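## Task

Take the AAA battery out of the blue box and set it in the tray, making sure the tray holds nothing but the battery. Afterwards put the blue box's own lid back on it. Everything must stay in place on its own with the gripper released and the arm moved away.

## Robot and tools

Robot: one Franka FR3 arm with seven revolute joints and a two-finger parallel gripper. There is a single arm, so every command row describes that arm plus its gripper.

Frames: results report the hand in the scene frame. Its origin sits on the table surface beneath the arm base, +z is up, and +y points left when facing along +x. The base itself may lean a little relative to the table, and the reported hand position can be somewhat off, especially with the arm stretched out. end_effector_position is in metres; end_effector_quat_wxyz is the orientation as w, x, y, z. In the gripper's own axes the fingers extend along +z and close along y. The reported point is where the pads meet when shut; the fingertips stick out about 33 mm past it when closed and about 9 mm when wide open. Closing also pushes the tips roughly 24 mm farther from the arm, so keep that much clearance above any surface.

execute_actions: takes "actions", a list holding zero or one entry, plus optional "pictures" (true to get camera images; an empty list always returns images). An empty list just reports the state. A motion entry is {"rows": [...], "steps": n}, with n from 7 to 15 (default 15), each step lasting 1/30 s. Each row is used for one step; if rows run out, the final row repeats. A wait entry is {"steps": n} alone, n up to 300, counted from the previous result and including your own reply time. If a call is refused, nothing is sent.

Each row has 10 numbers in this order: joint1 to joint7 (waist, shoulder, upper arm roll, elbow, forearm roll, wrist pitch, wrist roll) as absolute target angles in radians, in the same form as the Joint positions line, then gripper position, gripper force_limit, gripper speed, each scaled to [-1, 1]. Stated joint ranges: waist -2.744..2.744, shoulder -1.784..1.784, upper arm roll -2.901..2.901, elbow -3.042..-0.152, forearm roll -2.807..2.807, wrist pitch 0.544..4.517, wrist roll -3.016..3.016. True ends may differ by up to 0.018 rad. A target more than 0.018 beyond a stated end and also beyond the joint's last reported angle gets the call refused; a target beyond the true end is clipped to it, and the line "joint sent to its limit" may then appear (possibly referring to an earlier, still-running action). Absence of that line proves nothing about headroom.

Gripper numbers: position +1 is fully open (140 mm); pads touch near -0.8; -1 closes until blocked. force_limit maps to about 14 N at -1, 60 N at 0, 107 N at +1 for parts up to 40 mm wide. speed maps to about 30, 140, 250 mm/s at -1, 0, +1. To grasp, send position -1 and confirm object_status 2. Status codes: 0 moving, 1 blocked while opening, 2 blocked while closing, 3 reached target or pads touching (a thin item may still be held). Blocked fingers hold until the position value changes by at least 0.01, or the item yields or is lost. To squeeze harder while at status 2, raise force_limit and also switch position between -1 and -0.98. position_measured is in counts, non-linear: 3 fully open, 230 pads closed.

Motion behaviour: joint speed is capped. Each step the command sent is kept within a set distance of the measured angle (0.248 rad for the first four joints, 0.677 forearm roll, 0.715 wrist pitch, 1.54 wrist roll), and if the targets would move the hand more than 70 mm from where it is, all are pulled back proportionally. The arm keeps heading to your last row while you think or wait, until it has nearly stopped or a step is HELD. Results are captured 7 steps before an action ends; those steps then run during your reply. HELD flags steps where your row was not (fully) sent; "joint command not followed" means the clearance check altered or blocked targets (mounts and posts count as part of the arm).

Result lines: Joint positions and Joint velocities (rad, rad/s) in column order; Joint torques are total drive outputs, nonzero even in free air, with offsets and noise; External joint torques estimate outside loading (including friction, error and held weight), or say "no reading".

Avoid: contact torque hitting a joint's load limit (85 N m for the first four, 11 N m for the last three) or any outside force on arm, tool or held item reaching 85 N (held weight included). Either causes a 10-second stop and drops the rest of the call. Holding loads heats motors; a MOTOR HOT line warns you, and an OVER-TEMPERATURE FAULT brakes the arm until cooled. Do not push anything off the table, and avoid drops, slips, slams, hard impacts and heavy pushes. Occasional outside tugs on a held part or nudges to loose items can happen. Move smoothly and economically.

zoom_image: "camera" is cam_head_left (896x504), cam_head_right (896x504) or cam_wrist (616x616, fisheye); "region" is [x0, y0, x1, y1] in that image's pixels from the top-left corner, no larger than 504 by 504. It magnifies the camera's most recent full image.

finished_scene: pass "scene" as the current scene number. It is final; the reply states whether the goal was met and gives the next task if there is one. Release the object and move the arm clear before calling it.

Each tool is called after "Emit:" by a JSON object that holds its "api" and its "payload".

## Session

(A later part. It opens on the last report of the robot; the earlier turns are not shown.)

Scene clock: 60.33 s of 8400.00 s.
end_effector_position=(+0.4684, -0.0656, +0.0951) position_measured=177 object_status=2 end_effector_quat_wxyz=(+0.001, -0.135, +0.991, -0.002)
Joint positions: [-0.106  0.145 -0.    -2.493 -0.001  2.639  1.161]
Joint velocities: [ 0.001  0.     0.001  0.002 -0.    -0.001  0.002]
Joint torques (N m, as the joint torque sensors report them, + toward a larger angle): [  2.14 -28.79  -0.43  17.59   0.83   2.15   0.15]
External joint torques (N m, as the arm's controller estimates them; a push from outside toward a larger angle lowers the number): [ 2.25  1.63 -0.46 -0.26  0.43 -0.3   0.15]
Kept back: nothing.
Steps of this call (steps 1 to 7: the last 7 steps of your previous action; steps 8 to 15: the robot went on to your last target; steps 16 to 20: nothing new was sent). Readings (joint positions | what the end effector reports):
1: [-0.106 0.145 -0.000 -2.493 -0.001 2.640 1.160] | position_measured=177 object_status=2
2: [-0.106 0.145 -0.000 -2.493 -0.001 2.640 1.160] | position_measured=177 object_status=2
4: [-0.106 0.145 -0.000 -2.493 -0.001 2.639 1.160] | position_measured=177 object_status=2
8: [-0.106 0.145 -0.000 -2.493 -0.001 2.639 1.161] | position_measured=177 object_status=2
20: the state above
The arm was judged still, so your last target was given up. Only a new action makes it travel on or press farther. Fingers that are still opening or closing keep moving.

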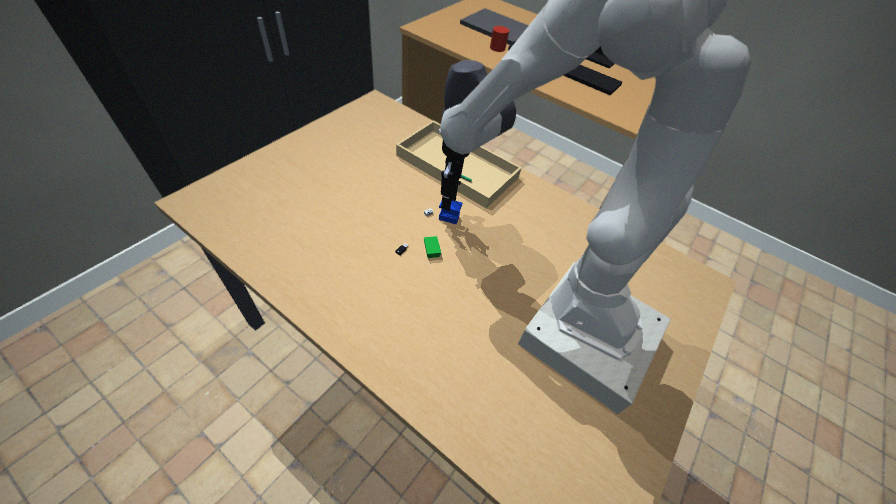

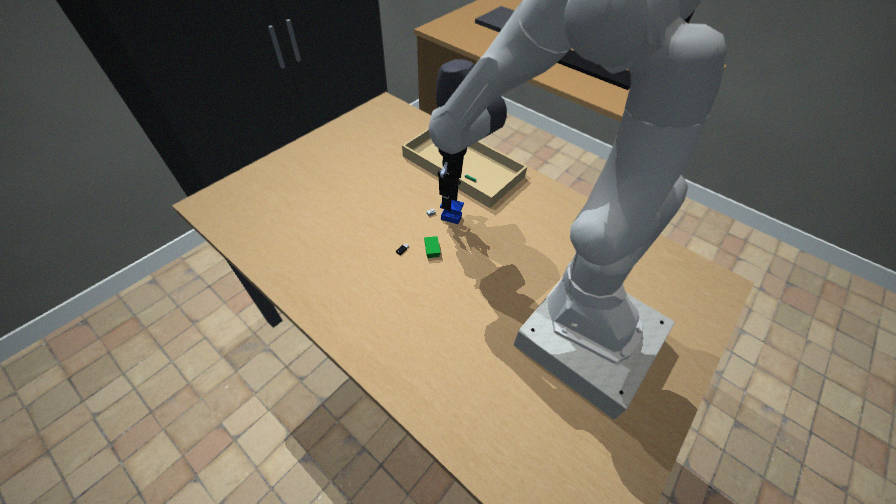

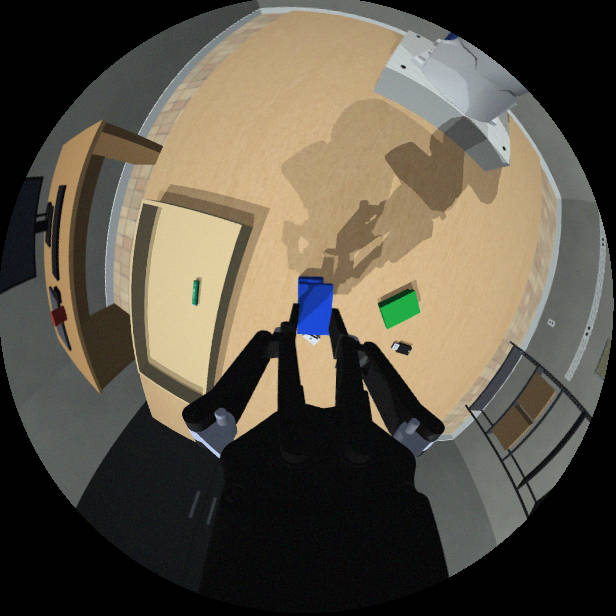

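Emit:
{"api": "execute_actions", "payload": {"actions": [{"rows":[[-0.121,0.159,0,-2.469,0,2.626,1.125,-1,-0.3,0]],"steps":15}]}}

Emit:
{"api": "execute_actions", "payload": {"actions": [{"steps":25}], "pictures": true}}

Emit:
{"api": "zoom_image", "payload": {"camera": "cam_wrist", "region": [280,255,350,345]}}

Scene clock: 61.13 s of 8400.00 s.
end_effector_position=(+0.4746, -0.0722, +0.0965) position_measured=177 object_status=2 end_effector_quat_wxyz=(+0.002, -0.139, +0.990, -0.002)
Joint positions: [-0.118  0.157  0.    -2.471 -0.001  2.631  1.143]
Joint velocities: [-0.004  0.008  0.001  0.009 -0.001 -0.013 -0.047]
Joint torques (N m, as the joint torque sensors report them, + toward a larger angle): [  0.63 -29.88  -0.14  17.51   0.79   2.09  -0.27]
External joint torques (N m, as the arm's controller estimates them; a push from outside toward a larger angle lowers the number): [ 0.55  0.94 -0.43 -0.26  0.4  -0.32 -0.27]
Steps of this call (steps 1 to 16: nothing new was sent; steps 17 to 24: the first 8 steps of this action). Readings (joint positions | what the end effector reports):
17: [-0.107 0.148 0.001 -2.489 -0.001 2.636 1.159] | position_measured=177 object_status=2
18: [-0.110 0.151 0.001 -2.483 -0.001 2.635 1.156] | position_measured=177 object_status=2
20: [-0.115 0.155 0.000 -2.476 -0.001 2.633 1.150] | position_measured=177 object_status=2
24: the state above

Scene clock: 61.97 s of 8400.00 s.
end_effector_position=(+0.4740, -0.0722, +0.0962) position_measured=177 object_status=2 end_effector_quat_wxyz=(+0.001, -0.145, +0.989, -0.002)
Joint positions: [-0.118  0.157  0.    -2.471 -0.001  2.629  1.129]
Joint velocities: [-0.001 -0.    -0.    -0.     0.001 -0.    -0.005]
Joint torques (N m, as the joint torque sensors report them, + toward a larger angle): [ -0.37 -29.65  -0.6   17.83   0.77   2.11  -0.23]
External joint torques (N m, as the arm's controller estimates them; a push from outside toward a larger angle lowers the number): [-0.22  1.39 -0.61 -0.17  0.37 -0.33 -0.23]
Kept back: nothing.
Steps of this call (steps 1 to 7: the last 7 steps of your previous action; steps 8 to 25: the robot went on to your last target). Readings (joint positions | what the end effector reports):
1: [-0.118 0.157 0.000 -2.471 -0.001 2.630 1.141] | position_measured=177 object_status=2
2: [-0.118 0.157 0.000 -2.471 -0.001 2.630 1.140] | position_measured=177 object_status=2
4: [-0.118 0.157 0.000 -2.471 -0.001 2.630 1.137] | position_measured=177 object_status=2
8: [-0.118 0.157 0.000 -2.471 -0.001 2.629 1.134] | position_measured=177 object_status=2
25: the state above

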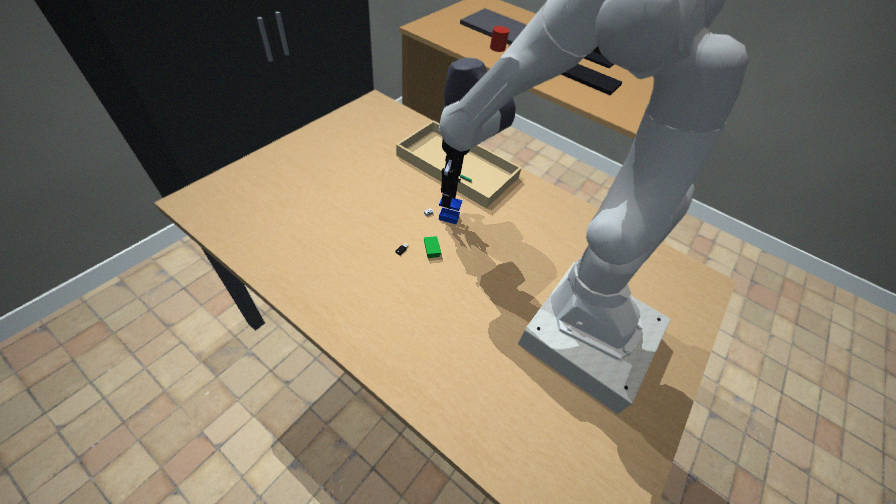

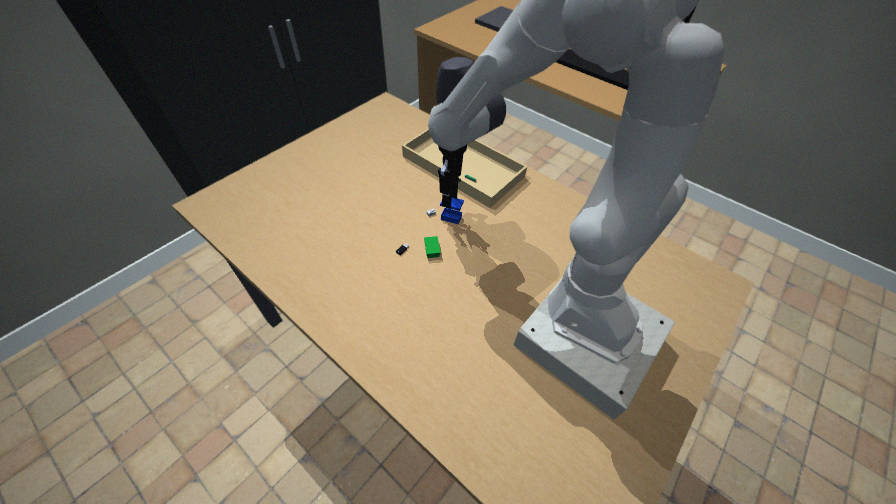

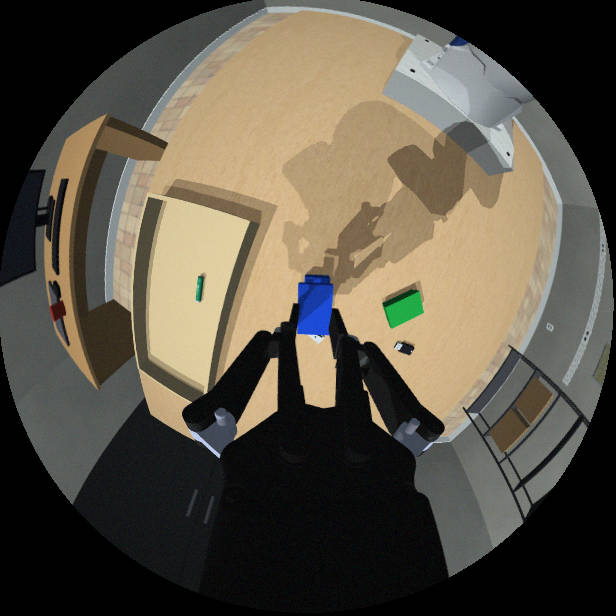

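Region (280, 255, 350, 345) of cam_wrist's 616x616 image, scaled by 5.600, with more detail than that image has.

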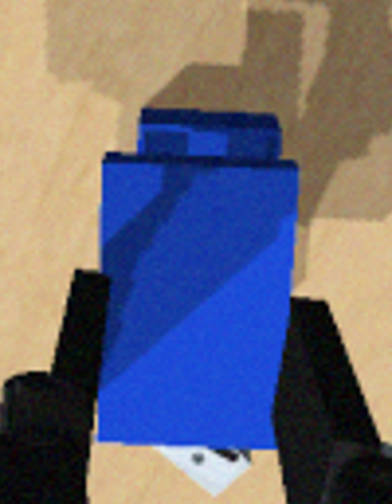

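Emit:
{"api": "execute_actions", "payload": {"actions": [{"rows":[[-0.119,0.19,0,-2.469,0,2.69,1.125,-1,-0.3,0],[-0.119,0.21,0,-2.469,0,2.7,1.125,-1,-0.3,0],[-0.119,0.225,0,-2.469,0,2.705,1.125,-1,-0.3,0],[-0.119,0.237,0,-2.469,0,2.708,1.125,-1,-0.3,0]],"steps":12}]}}

Emit:
{"api": "execute_actions", "payload": {"actions": [{"steps":30}], "pictures": true}}

Emit:
{"api": "zoom_image", "payload": {"camera": "cam_wrist", "region": [280,255,350,345]}}

Scene clock: 62.60 s of 8400.00 s.
end_effector_position=(+0.4724, -0.0720, +0.0743) position_measured=177 object_status=2 end_effector_quat_wxyz=(-0.003, -0.146, +0.989, -0.001)
Joint positions: [-0.118  0.214  0.    -2.468 -0.001  2.674  1.128]
Joint velocities: [-0.001  0.369 -0.    -0.031 -0.001  0.173 -0.001]
Joint torques (N m, as the joint torque sensors report them, + toward a larger angle): [ -0.21 -36.17  -0.14  17.32   0.82   3.32  -0.28]
External joint torques (N m, as the arm's controller estimates them; a push from outside toward a larger angle lowers the number): [-0.15  0.95 -0.29 -1.63  0.48  0.56 -0.28]
Steps of this call (steps 1 to 14: the robot went on to your last target; steps 15 to 19: the first 5 steps of this action). Readings (joint positions | what the end effector reports):
15: [-0.118 0.161 0.000 -2.470 -0.001 2.637 1.128] | position_measured=177 object_status=2
16: [-0.118 0.171 0.000 -2.468 -0.001 2.648 1.128] | position_measured=177 object_status=2
18: [-0.118 0.200 0.000 -2.467 -0.001 2.668 1.128] | position_measured=177 object_status=2
19: the state above

Scene clock: 63.60 s of 8400.00 s.
end_effector_position=(+0.4731, -0.0721, +0.0653) position_measured=177 object_status=2 end_effector_quat_wxyz=(-0.000, -0.146, +0.989, -0.002)
Joint positions: [-0.118  0.236  0.    -2.47  -0.001  2.705  1.128]
Joint velocities: [-0.001 -0.     0.001  0.    -0.001  0.002  0.   ]
Joint torques (N m, as the joint torque sensors report them, + toward a larger angle): [  0.1  -31.58  -0.53  16.21   0.77   2.77  -0.28]
External joint torques (N m, as the arm's controller estimates them; a push from outside toward a larger angle lowers the number): [ 0.19  0.74 -0.66 -0.55  0.43  0.33 -0.28]
Kept back: nothing.
Steps of this call (steps 1 to 7: the last 7 steps of your previous action; steps 8 to 30: the robot went on to your last target). Readings (joint positions | what the end effector reports):
1: [-0.118 0.224 0.000 -2.469 -0.001 2.679 1.128] | position_measured=177 object_status=2
2: [-0.118 0.230 0.000 -2.470 -0.001 2.683 1.128] | position_measured=177 object_status=2
4: [-0.118 0.236 0.000 -2.470 -0.001 2.690 1.128] | position_measured=177 object_status=2
8: [-0.118 0.236 0.000 -2.470 -0.001 2.698 1.128] | position_measured=177 object_status=2
30: the state above
The arm was judged still, so your last target was given up. Only a new action makes it travel on or press farther. Fingers that are still opening or closing keep moving.

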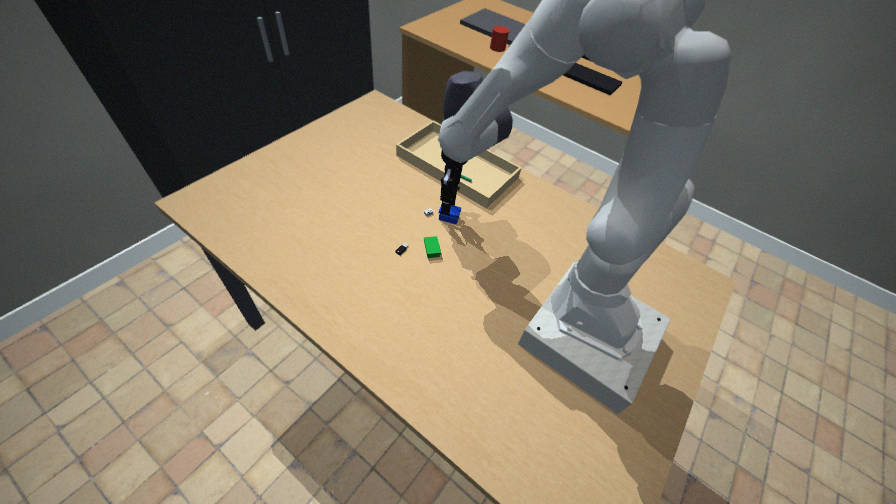

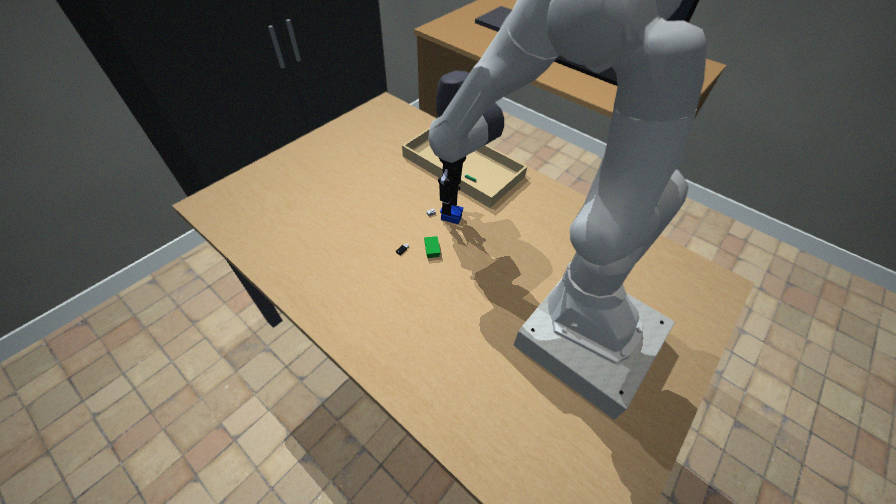

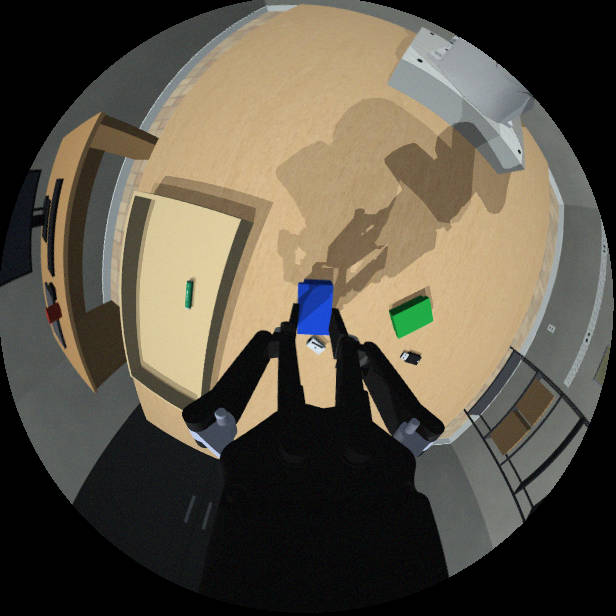

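Region (280, 255, 350, 345) of cam_wrist's 616x616 image, scaled by 5.600, with more detail than that image has.

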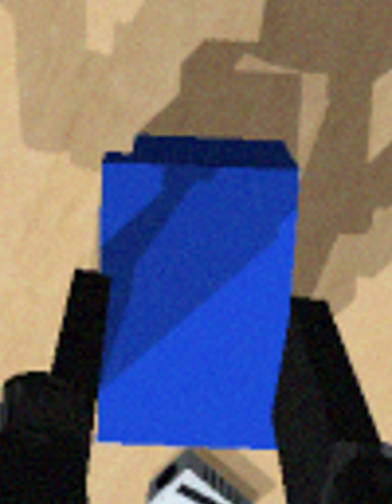

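Emit:
{"api": "execute_actions", "payload": {"actions": [{"rows":[[-0.112,0.237,0,-2.469,0,2.708,1.125,-1,-0.3,0]],"steps":15}]}}

Emit:
{"api": "execute_actions", "payload": {"actions": [{"steps":20}], "pictures": true}}

Emit:
{"api": "zoom_image", "payload": {"camera": "cam_wrist", "region": [280,255,350,345]}}

Scene clock: 65.00 s of 8400.00 s.
end_effector_position=(+0.4734, -0.0704, +0.0653) position_measured=177 object_status=2 end_effector_quat_wxyz=(+0.000, -0.148, +0.989, -0.002)
Joint positions: [-0.115  0.236  0.    -2.47  -0.001  2.706  1.128]
Joint velocities: [ 0.001  0.001  0.     0.    -0.001  0.     0.   ]
Joint torques (N m, as the joint torque sensors report them, + toward a larger angle): [  2.48 -30.98   0.26  17.17   0.8    2.86  -0.2 ]
External joint torques (N m, as the arm's controller estimates them; a push from outside toward a larger angle lowers the number): [ 2.56  1.2   0.12  0.51  0.45  0.43 -0.2 ]
Steps of this call (steps 1 to 34: nothing new was sent; steps 35 to 42: the first 8 steps of this action). Readings (joint positions | what the end effector reports):
35: [-0.118 0.236 0.000 -2.470 -0.001 2.706 1.128] | position_measured=177 object_status=2
36: [-0.117 0.236 0.000 -2.470 -0.001 2.706 1.128] | position_measured=177 object_status=2
38: [-0.116 0.236 0.000 -2.470 -0.001 2.706 1.128] | position_measured=177 object_status=2
42: the state above

Scene clock: 65.67 s of 8400.00 s.
end_effector_position=(+0.4734, -0.0704, +0.0653) position_measured=177 object_status=2 end_effector_quat_wxyz=(+0.000, -0.148, +0.989, -0.002)
Joint positions: [-0.115  0.236  0.    -2.47  -0.001  2.706  1.128]
Joint velocities: [ 0.    -0.001  0.    -0.     0.001  0.    -0.   ]
Joint torques (N m, as the joint torque sensors report them, + toward a larger angle): [  1.24 -31.13  -0.77  16.78   0.72   2.86  -0.2 ]
External joint torques (N m, as the arm's controller estimates them; a push from outside toward a larger angle lowers the number): [ 1.3   1.27 -0.93  0.03  0.38  0.42 -0.2 ]
Kept back: nothing.
Steps of this call (steps 1 to 7: the last 7 steps of your previous action; steps 8 to 15: the robot went on to your last target; steps 16 to 20: nothing new was sent). Readings (joint positions | what the end effector reports):
1: [-0.115 0.236 0.000 -2.470 -0.001 2.706 1.128] | position_measured=177 object_status=2
2: [-0.115 0.236 0.000 -2.470 -0.001 2.706 1.128] | position_measured=177 object_status=2
4: [-0.115 0.236 0.000 -2.470 -0.001 2.706 1.128] | position_measured=177 object_status=2
8: [-0.115 0.236 0.000 -2.470 -0.001 2.706 1.128] | position_measured=177 object_status=2
20: the state above
The arm was judged still, so your last target was given up. Only a new action makes it travel on or press farther. Fingers that are still opening or closing keep moving.

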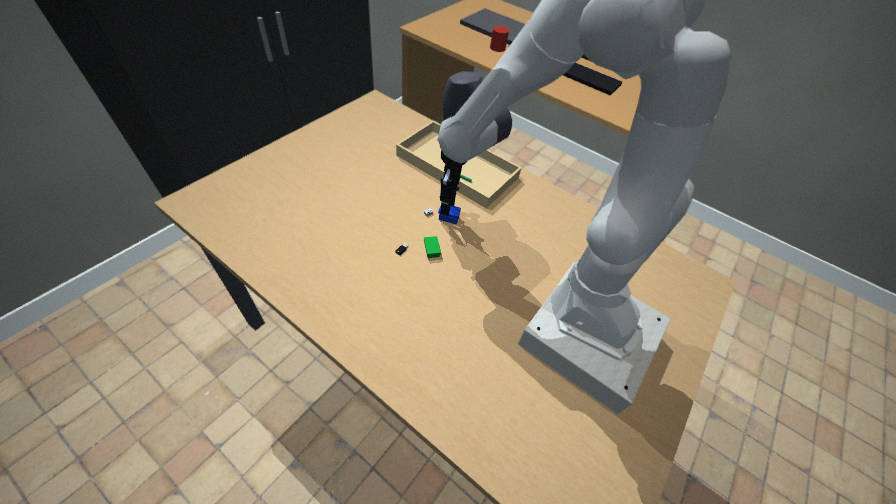

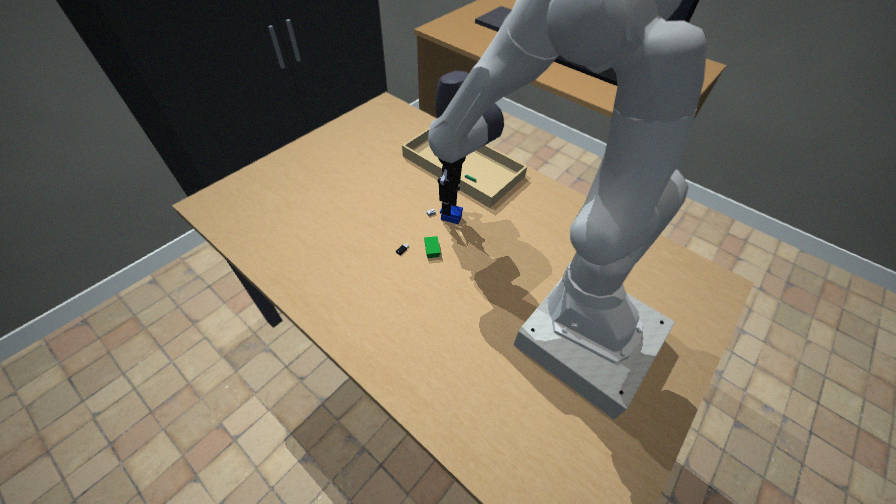

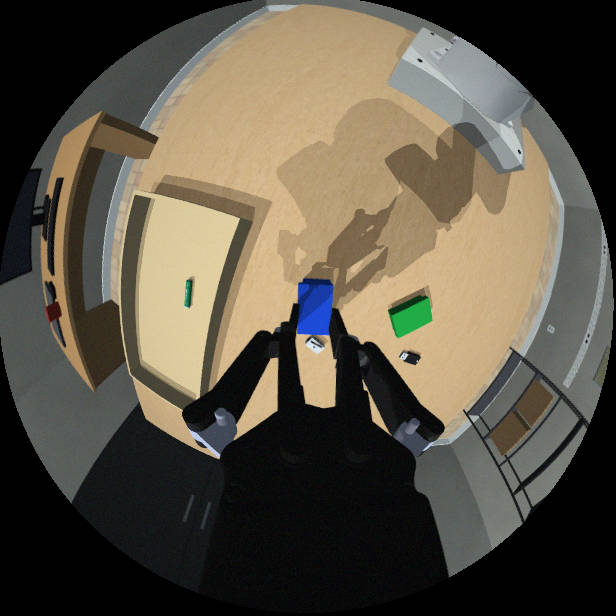

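Region (280, 255, 350, 345) of cam_wrist's 616x616 image, scaled by 5.600, with more detail than that image has.

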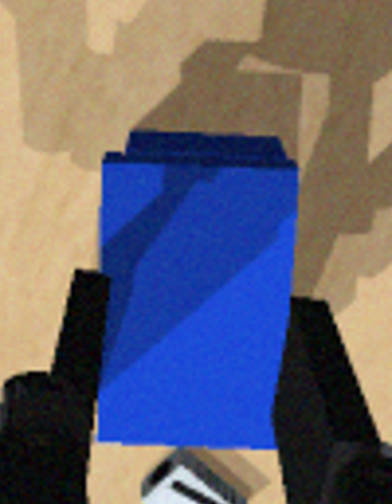

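Emit:
{"api": "execute_actions", "payload": {"actions": [{"rows":[[-0.111,0.25,0,-2.469,0,2.725,1.125,-1,-0.3,0],[-0.111,0.256,0,-2.469,0,2.728,1.125,-1,-0.3,0]],"steps":15}]}}

Emit:
{"api": "execute_actions", "payload": {"actions": [{"steps":15}], "pictures": true}}

Emit:
{"api": "zoom_image", "payload": {"camera": "cam_wrist", "region": [280,255,350,345]}}

Scene clock: 66.13 s of 8400.00 s.
end_effector_position=(+0.4730, -0.0699, +0.0588) position_measured=177 object_status=2 end_effector_quat_wxyz=(-0.000, -0.148, +0.989, -0.001)
Joint positions: [-0.114  0.254  0.    -2.469 -0.001  2.721  1.128]
Joint velocities: [-0.001  0.     0.001  0.001 -0.001  0.028 -0.   ]
Joint torques (N m, as the joint torque sensors report them, + toward a larger angle): [  2.32 -30.36  -0.53  15.53   0.78   2.86  -0.41]
External joint torques (N m, as the arm's controller estimates them; a push from outside toward a larger angle lowers the number): [ 2.4   2.17 -0.7  -0.86  0.45  0.46 -0.41]
Steps of this call (steps 1 to 6: nothing new was sent; steps 7 to 14: the first 8 steps of this action). Readings (joint positions | what the end effector reports):
7: [-0.115 0.238 0.000 -2.470 -0.001 2.708 1.128] | position_measured=177 object_status=2
8: [-0.114 0.241 0.000 -2.469 -0.001 2.712 1.128] | position_measured=177 object_status=2
10: [-0.114 0.249 0.000 -2.469 -0.001 2.716 1.128] | position_measured=177 object_status=2
14: the state above

Scene clock: 66.63 s of 8400.00 s.
end_effector_position=(+0.4743, -0.0701, +0.0591) position_measured=177 object_status=2 end_effector_quat_wxyz=(+0.002, -0.148, +0.989, -0.002)
Joint positions: [-0.114  0.254  0.    -2.469 -0.001  2.725  1.128]
Joint velocities: [ 0.002 -0.001 -0.001 -0.001 -0.001  0.001  0.   ]
Joint torques (N m, as the joint torque sensors report them, + toward a larger angle): [  2.42 -30.87  -0.61  15.9    0.71   2.84  -0.28]
External joint torques (N m, as the arm's controller estimates them; a push from outside toward a larger angle lowers the number): [ 2.44  1.7  -0.83 -0.49  0.38  0.41 -0.28]
Kept back: nothing.
Steps of this call (steps 1 to 7: the last 7 steps of your previous action; steps 8 to 15: the robot went on to your last target). Readings (joint positions | what the end effector reports):
1: [-0.114 0.254 0.000 -2.469 -0.001 2.722 1.128] | position_measured=177 object_status=2
2: [-0.114 0.254 0.000 -2.469 -0.001 2.722 1.128] | position_measured=177 object_status=2
4: [-0.114 0.254 0.000 -2.469 -0.001 2.723 1.128] | position_measured=177 object_status=2
8: [-0.114 0.254 0.000 -2.469 -0.001 2.724 1.128] | position_measured=177 object_status=2
15: the state above
The arm was judged still, so your last target was given up. Only a new action makes it travel on or press farther. Fingers that are still opening or closing keep moving.

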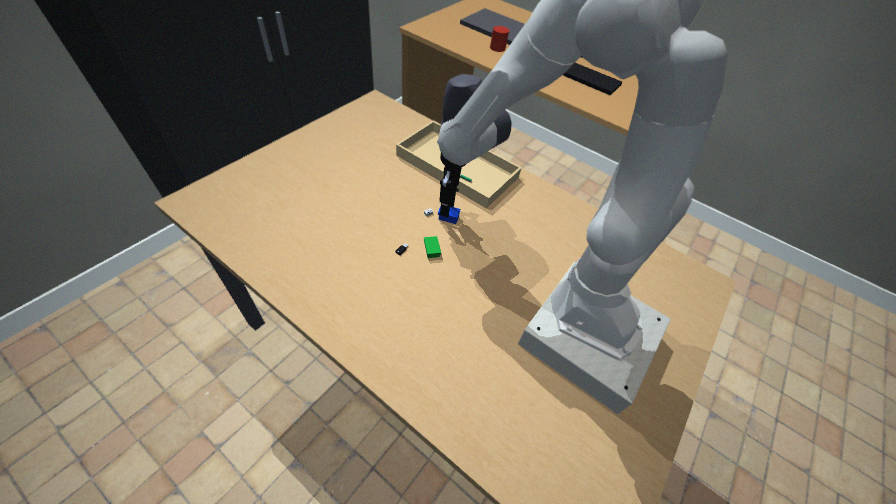

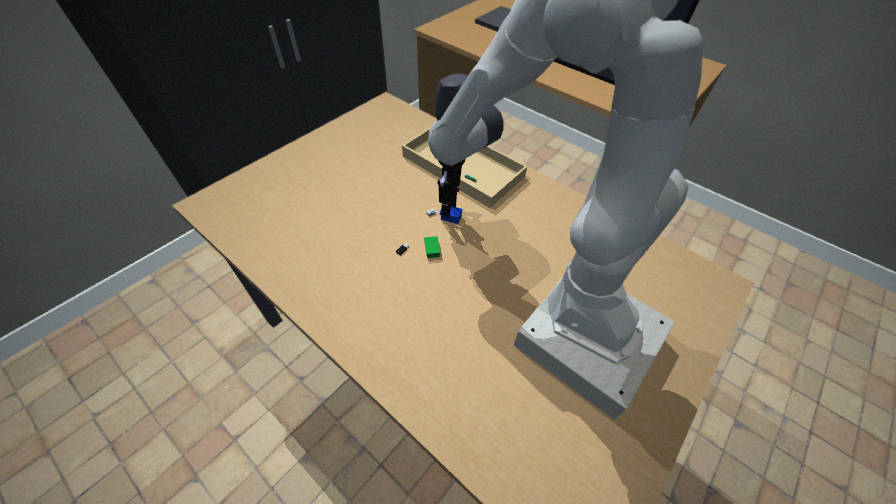

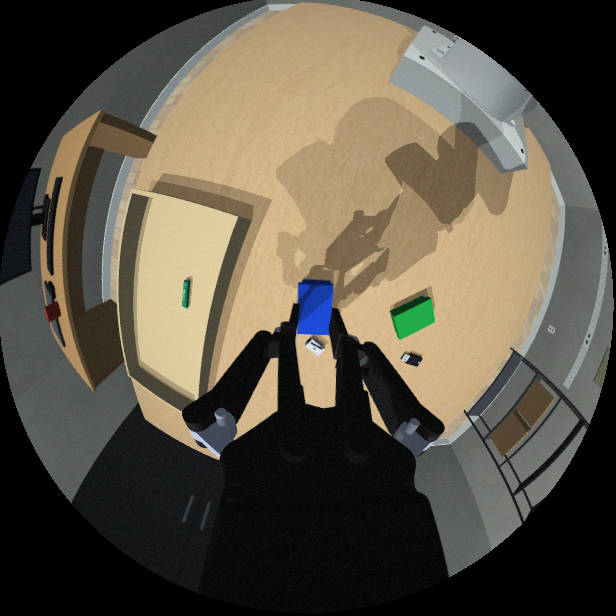

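Region (280, 255, 350, 345) of cam_wrist's 616x616 image, scaled by 5.600, with more detail than that image has.

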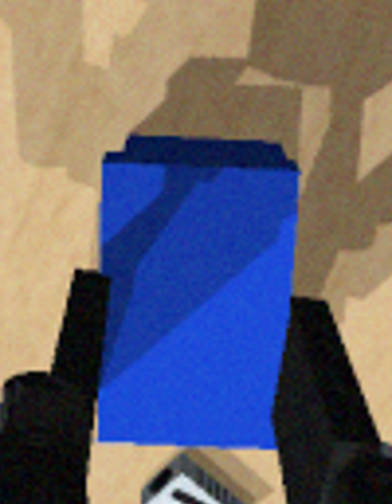

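Emit:
{"api": "execute_actions", "payload": {"actions": [{"rows":[[-0.111,0.262,0,-2.469,0,2.737,1.125,-1,-0.3,0],[-0.111,0.266,0,-2.469,0,2.739,1.125,-1,-0.3,0]],"steps":15}]}}

Emit:
{"api": "execute_actions", "payload": {"actions": [{"steps":15}], "pictures": true}}

Emit:
{"api": "zoom_image", "payload": {"camera": "cam_wrist", "region": [280,255,350,345]}}

Scene clock: 67.27 s of 8400.00 s.
end_effector_position=(+0.4754, -0.0701, +0.0573) position_measured=177 object_status=2 end_effector_quat_wxyz=(+0.003, -0.148, +0.989, -0.003)
Joint positions: [-0.113  0.259  0.    -2.469 -0.001  2.734  1.128]
Joint velocities: [-0.001  0.002  0.    -0.001  0.001  0.013  0.   ]
Joint torques (N m, as the joint torque sensors report them, + toward a larger angle): [  1.43 -28.64  -0.27  15.53   0.77   2.87  -0.28]
External joint torques (N m, as the arm's controller estimates them; a push from outside toward a larger angle lowers the number): [ 1.57  3.94 -0.38 -0.74  0.44  0.43 -0.28]
Steps of this call (steps 1 to 11: nothing new was sent; steps 12 to 19: the first 8 steps of this action). Readings (joint positions | what the end effector reports):
12: [-0.114 0.254 0.000 -2.469 -0.001 2.727 1.128] | position_measured=177 object_status=2
13: [-0.114 0.256 0.000 -2.469 -0.001 2.729 1.128] | position_measured=177 object_status=2
15: [-0.113 0.259 0.000 -2.469 -0.001 2.732 1.128] | position_measured=177 object_status=2
19: the state above

Scene clock: 67.77 s of 8400.00 s.
end_effector_position=(+0.4760, -0.0702, +0.0574) position_measured=177 object_status=2 end_effector_quat_wxyz=(+0.004, -0.148, +0.989, -0.003)
Joint positions: [-0.113  0.26   0.    -2.469 -0.001  2.736  1.128]
Joint velocities: [ 0.     0.    -0.001  0.001 -0.001 -0.     0.   ]
Joint torques (N m, as the joint torque sensors report them, + toward a larger angle): [  2.1  -28.17  -0.99  15.16   0.74   2.87  -0.27]
External joint torques (N m, as the arm's controller estimates them; a push from outside toward a larger angle lowers the number): [ 2.2   4.47 -1.13 -1.19  0.41  0.42 -0.27]
Kept back: nothing.
Steps of this call (steps 1 to 7: the last 7 steps of your previous action; steps 8 to 15: the robot went on to your last target). Readings (joint positions | what the end effector reports):
1: [-0.113 0.259 0.000 -2.469 -0.001 2.735 1.128] | position_measured=177 object_status=2
2: [-0.113 0.259 0.000 -2.469 -0.001 2.735 1.128] | position_measured=177 object_status=2
4: [-0.113 0.259 0.000 -2.469 -0.001 2.735 1.128] | position_measured=177 object_status=2
8: [-0.113 0.260 0.000 -2.469 -0.001 2.736 1.128] | position_measured=177 object_status=2
15: the state above
The arm was judged still, so your last target was given up. Only a new action makes it travel on or press farther. Fingers that are still opening or closing keep moving.

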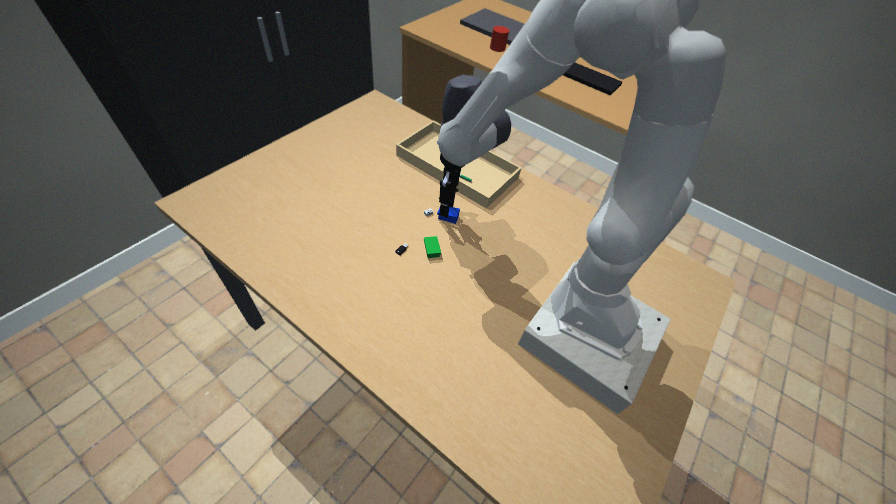

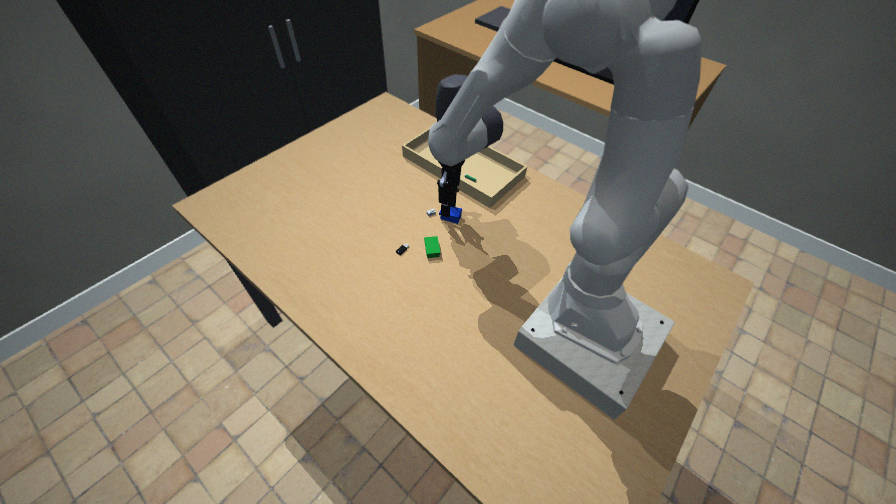

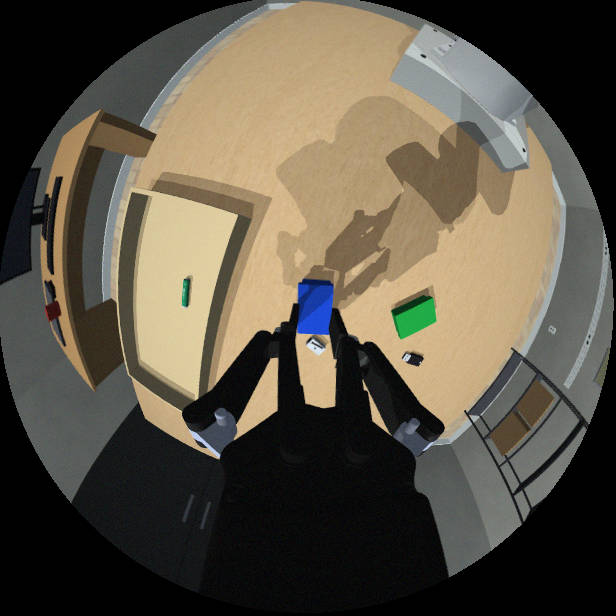

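Region (280, 255, 350, 345) of cam_wrist's 616x616 image, scaled by 5.600, with more detail than that image has.

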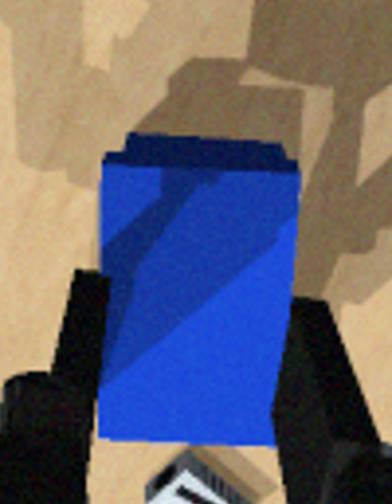

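Emit:
{"api": "execute_actions", "payload": {"actions": [{"rows":[[-0.111,0.245,0,-2.469,0,2.73,1.128,-1,-0.3,0],[-0.111,0.24,0,-2.469,0,2.725,1.14,-1,-0.3,0],[-0.111,0.238,0,-2.472,0,2.722,1.15,-1,-0.3,0],[-0.111,0.238,0,-2.476,0,2.722,1.15,-1,-0.3,0]],"steps":15}]}}

Emit:
{"api": "execute_actions", "payload": {"actions": [{"steps":25}], "pictures": true}}

Emit:
{"api": "zoom_image", "payload": {"camera": "cam_wrist", "region": [280,255,350,345]}}

Scene clock: 68.60 s of 8400.00 s.
end_effector_position=(+0.4779, -0.0705, +0.0651) position_measured=177 object_status=2 end_effector_quat_wxyz=(+0.008, -0.144, +0.990, -0.004)
Joint positions: [-0.113  0.239  0.    -2.473 -0.001  2.728  1.137]
Joint velocities: [ 0.001 -0.002 -0.001 -0.017 -0.    -0.021  0.03 ]
Joint torques (N m, as the joint torque sensors report them, + toward a larger angle): [  1.7  -34.16  -0.64  14.12   0.77   2.27   0.23]
External joint torques (N m, as the arm's controller estimates them; a push from outside toward a larger angle lowers the number): [ 1.78 -2.15 -0.79 -2.44  0.43 -0.18  0.23]
Steps of this call (steps 1 to 17: nothing new was sent; steps 18 to 25: the first 8 steps of this action). Readings (joint positions | what the end effector reports):
18: [-0.113 0.258 0.000 -2.469 -0.001 2.735 1.128] | position_measured=177 object_status=2
19: [-0.113 0.254 0.000 -2.469 -0.001 2.734 1.129] | position_measured=177 object_status=2
21: [-0.113 0.245 0.000 -2.470 -0.001 2.731 1.132] | position_measured=177 object_status=2
25: the state above

Scene clock: 69.43 s of 8400.00 s.
end_effector_position=(+0.4759, -0.0702, +0.0643) position_measured=177 object_status=2 end_effector_quat_wxyz=(+0.006, -0.139, +0.990, -0.003)
Joint positions: [-0.113  0.239  0.    -2.474 -0.001  2.725  1.146]
Joint velocities: [-0.     0.001  0.    -0.     0.    -0.001  0.001]
Joint torques (N m, as the joint torque sensors report them, + toward a larger angle): [  1.99 -32.75   0.07  14.63   0.81   2.16   0.19]
External joint torques (N m, as the arm's controller estimates them; a push from outside toward a larger angle lowers the number): [ 2.07 -0.42 -0.09 -1.99  0.48 -0.31  0.19]
Kept back: nothing.
Steps of this call (steps 1 to 7: the last 7 steps of your previous action; steps 8 to 15: the robot went on to your last target; steps 16 to 25: nothing new was sent). Readings (joint positions | what the end effector reports):
1: [-0.113 0.239 0.000 -2.473 -0.001 2.727 1.138] | position_measured=177 object_status=2
2: [-0.113 0.239 0.000 -2.474 -0.001 2.727 1.139] | position_measured=177 object_status=2
4: [-0.113 0.239 0.000 -2.474 -0.001 2.726 1.141] | position_measured=177 object_status=2
8: [-0.113 0.239 0.000 -2.474 -0.001 2.725 1.143] | position_measured=177 object_status=2
25: the state above
The arm was judged still, so your last target was given up. Only a new action makes it travel on or press farther. Fingers that are still opening or closing keep moving.

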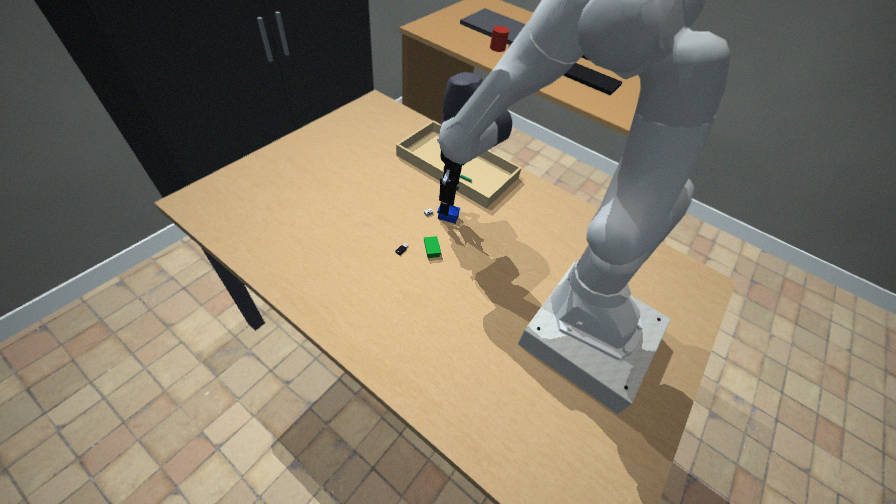

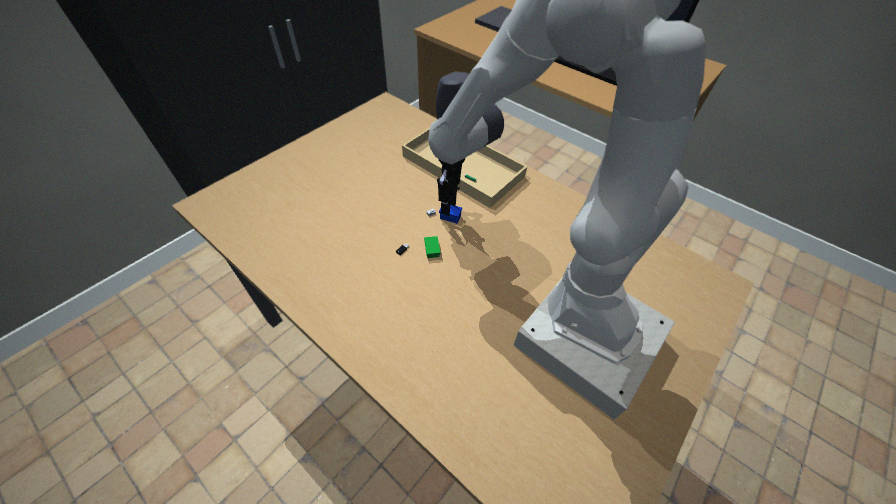

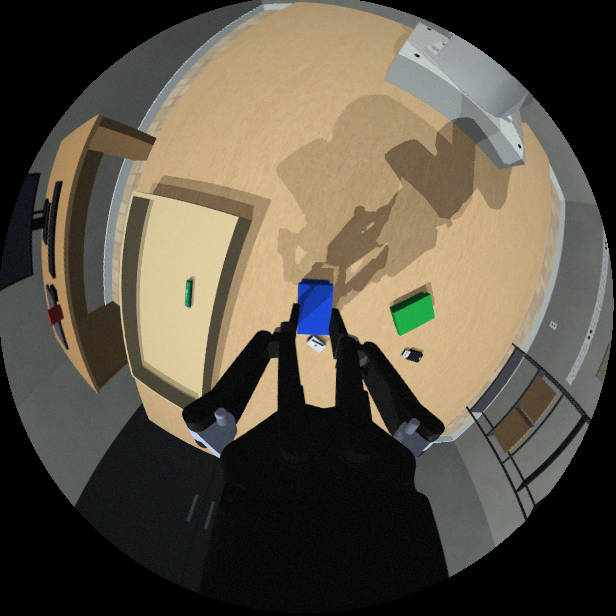

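Region (280, 255, 350, 345) of cam_wrist's 616x616 image, scaled by 5.600, with more detail than that image has.

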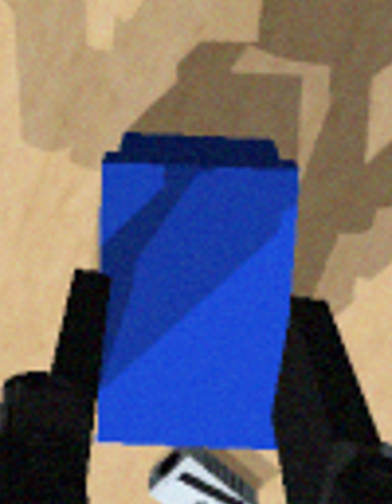

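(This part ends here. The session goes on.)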